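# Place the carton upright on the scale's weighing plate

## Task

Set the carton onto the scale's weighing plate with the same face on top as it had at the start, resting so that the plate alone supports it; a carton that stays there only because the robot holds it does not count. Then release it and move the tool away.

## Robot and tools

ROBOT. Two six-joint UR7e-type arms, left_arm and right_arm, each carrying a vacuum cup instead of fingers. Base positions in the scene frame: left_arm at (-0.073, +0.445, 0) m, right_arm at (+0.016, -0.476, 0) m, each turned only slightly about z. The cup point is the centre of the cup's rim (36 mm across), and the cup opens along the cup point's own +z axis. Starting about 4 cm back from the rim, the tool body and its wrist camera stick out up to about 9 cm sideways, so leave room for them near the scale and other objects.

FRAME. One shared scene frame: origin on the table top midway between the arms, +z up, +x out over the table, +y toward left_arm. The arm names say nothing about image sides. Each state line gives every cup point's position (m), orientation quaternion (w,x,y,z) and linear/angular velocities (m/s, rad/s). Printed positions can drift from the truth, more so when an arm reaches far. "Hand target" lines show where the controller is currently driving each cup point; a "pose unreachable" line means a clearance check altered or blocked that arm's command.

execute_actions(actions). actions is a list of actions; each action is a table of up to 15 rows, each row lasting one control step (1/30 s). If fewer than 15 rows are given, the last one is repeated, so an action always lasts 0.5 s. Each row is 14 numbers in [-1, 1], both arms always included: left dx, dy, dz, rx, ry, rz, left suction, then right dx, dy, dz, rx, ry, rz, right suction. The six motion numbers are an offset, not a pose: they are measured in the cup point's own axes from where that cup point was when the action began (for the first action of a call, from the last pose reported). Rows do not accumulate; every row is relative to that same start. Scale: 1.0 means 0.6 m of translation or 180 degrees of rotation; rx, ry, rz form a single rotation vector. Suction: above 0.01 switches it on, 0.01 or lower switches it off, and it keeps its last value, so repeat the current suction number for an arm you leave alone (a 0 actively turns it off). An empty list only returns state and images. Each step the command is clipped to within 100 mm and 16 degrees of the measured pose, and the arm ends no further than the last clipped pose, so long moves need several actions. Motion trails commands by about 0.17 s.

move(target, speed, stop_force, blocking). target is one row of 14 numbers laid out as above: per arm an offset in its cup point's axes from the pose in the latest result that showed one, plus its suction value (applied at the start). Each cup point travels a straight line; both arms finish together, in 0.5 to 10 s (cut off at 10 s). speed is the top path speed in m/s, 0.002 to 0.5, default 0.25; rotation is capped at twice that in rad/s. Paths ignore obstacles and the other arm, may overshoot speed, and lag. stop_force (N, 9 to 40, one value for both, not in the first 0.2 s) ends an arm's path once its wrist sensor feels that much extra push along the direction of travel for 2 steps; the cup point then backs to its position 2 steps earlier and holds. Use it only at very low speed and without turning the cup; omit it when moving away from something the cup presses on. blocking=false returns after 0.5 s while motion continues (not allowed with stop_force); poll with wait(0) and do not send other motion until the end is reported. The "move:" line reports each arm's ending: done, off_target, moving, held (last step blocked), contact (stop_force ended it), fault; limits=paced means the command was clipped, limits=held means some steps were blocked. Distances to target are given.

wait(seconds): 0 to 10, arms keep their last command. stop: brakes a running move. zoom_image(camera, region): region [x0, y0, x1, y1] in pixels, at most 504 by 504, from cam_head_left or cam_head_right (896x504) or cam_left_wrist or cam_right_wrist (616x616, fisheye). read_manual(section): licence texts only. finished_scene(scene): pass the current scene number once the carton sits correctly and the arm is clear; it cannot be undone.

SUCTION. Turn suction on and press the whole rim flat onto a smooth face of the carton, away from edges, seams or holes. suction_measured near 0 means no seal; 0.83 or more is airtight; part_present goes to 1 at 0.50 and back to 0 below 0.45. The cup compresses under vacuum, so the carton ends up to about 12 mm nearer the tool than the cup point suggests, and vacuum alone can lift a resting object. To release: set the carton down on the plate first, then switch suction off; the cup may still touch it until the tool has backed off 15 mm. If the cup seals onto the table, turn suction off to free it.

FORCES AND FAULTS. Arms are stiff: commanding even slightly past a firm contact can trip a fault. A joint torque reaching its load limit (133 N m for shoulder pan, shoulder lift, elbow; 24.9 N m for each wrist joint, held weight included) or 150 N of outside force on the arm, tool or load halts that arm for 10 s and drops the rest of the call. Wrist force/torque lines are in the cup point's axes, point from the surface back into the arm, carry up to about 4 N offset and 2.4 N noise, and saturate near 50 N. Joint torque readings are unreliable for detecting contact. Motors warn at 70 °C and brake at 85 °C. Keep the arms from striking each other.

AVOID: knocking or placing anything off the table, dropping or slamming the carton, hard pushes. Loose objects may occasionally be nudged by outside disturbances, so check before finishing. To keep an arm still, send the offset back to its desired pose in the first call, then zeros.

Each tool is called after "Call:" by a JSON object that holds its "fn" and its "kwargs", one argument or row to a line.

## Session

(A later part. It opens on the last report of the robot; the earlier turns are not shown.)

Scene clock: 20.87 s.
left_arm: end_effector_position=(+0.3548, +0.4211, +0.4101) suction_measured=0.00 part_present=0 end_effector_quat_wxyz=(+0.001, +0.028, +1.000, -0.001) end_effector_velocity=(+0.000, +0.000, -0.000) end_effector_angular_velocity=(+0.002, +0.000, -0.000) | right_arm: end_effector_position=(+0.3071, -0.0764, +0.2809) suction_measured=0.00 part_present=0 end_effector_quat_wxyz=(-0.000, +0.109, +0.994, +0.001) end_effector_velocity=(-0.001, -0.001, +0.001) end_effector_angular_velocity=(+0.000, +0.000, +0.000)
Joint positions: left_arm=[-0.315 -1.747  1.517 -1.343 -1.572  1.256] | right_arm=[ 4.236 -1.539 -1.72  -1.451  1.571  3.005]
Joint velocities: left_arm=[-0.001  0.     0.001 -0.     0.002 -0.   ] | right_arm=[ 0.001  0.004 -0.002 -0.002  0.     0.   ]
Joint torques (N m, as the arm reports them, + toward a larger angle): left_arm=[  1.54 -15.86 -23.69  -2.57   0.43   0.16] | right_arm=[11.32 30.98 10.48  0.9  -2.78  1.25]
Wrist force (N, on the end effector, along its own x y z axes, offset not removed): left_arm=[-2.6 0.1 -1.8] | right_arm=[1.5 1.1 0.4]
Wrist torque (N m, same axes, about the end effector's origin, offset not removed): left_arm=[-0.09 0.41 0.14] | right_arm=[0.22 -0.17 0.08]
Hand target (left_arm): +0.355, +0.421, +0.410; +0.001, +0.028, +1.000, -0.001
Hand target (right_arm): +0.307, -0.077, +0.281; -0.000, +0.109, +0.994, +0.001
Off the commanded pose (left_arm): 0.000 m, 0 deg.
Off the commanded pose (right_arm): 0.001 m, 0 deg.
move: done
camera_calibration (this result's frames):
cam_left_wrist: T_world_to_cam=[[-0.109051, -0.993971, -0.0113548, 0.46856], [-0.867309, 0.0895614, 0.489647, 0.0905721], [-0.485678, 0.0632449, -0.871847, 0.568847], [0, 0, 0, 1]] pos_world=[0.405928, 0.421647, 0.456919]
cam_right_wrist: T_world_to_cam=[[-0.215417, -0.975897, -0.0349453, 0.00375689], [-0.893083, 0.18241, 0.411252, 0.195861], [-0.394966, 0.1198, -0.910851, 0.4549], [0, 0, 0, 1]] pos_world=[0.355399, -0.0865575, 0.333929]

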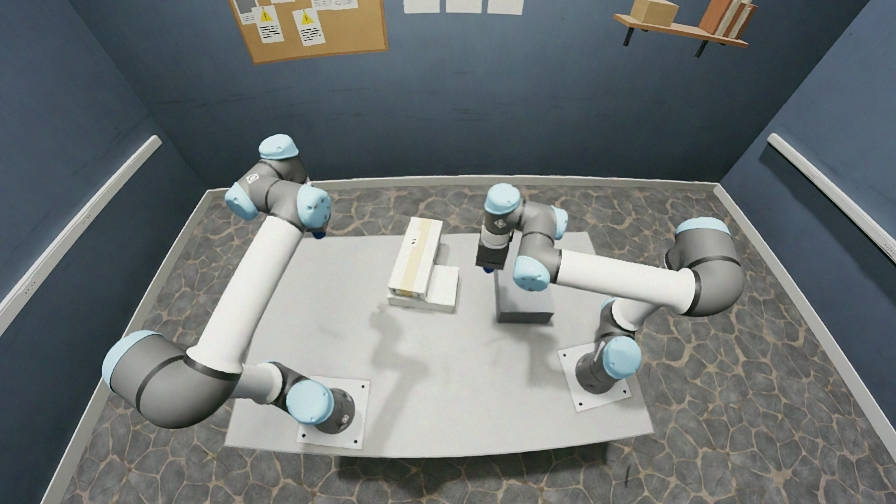

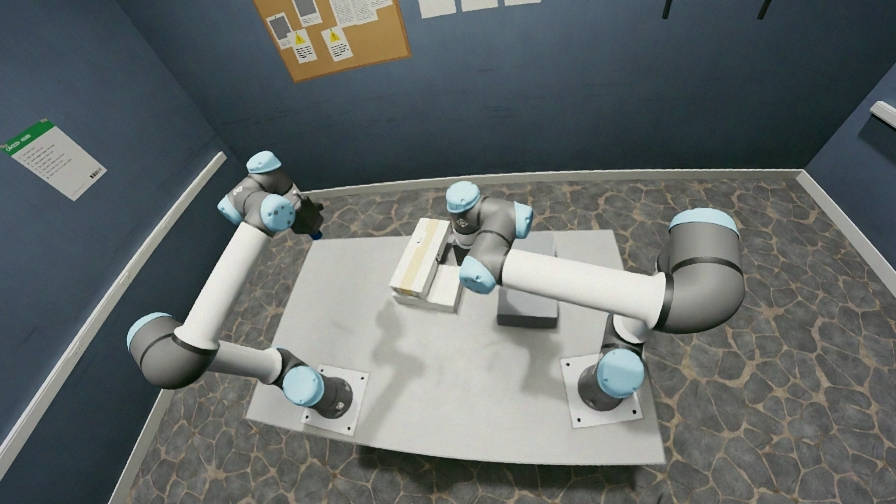

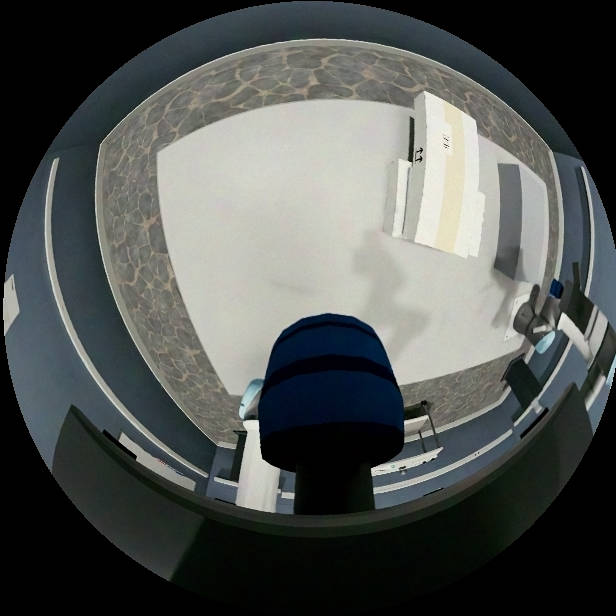

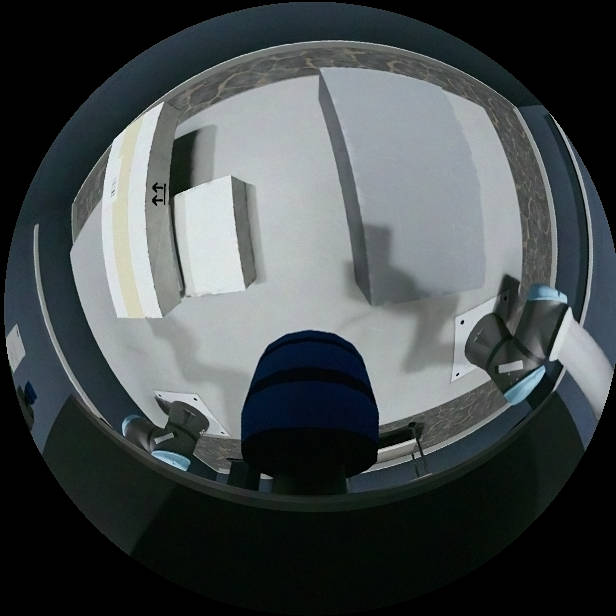

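The carton is sitting level on the plate and hasn't moved since I let go.

Call:
{"fn": "finished_scene", "kwargs": {
  "scene": 2
}}

The scene is finished: the task was done.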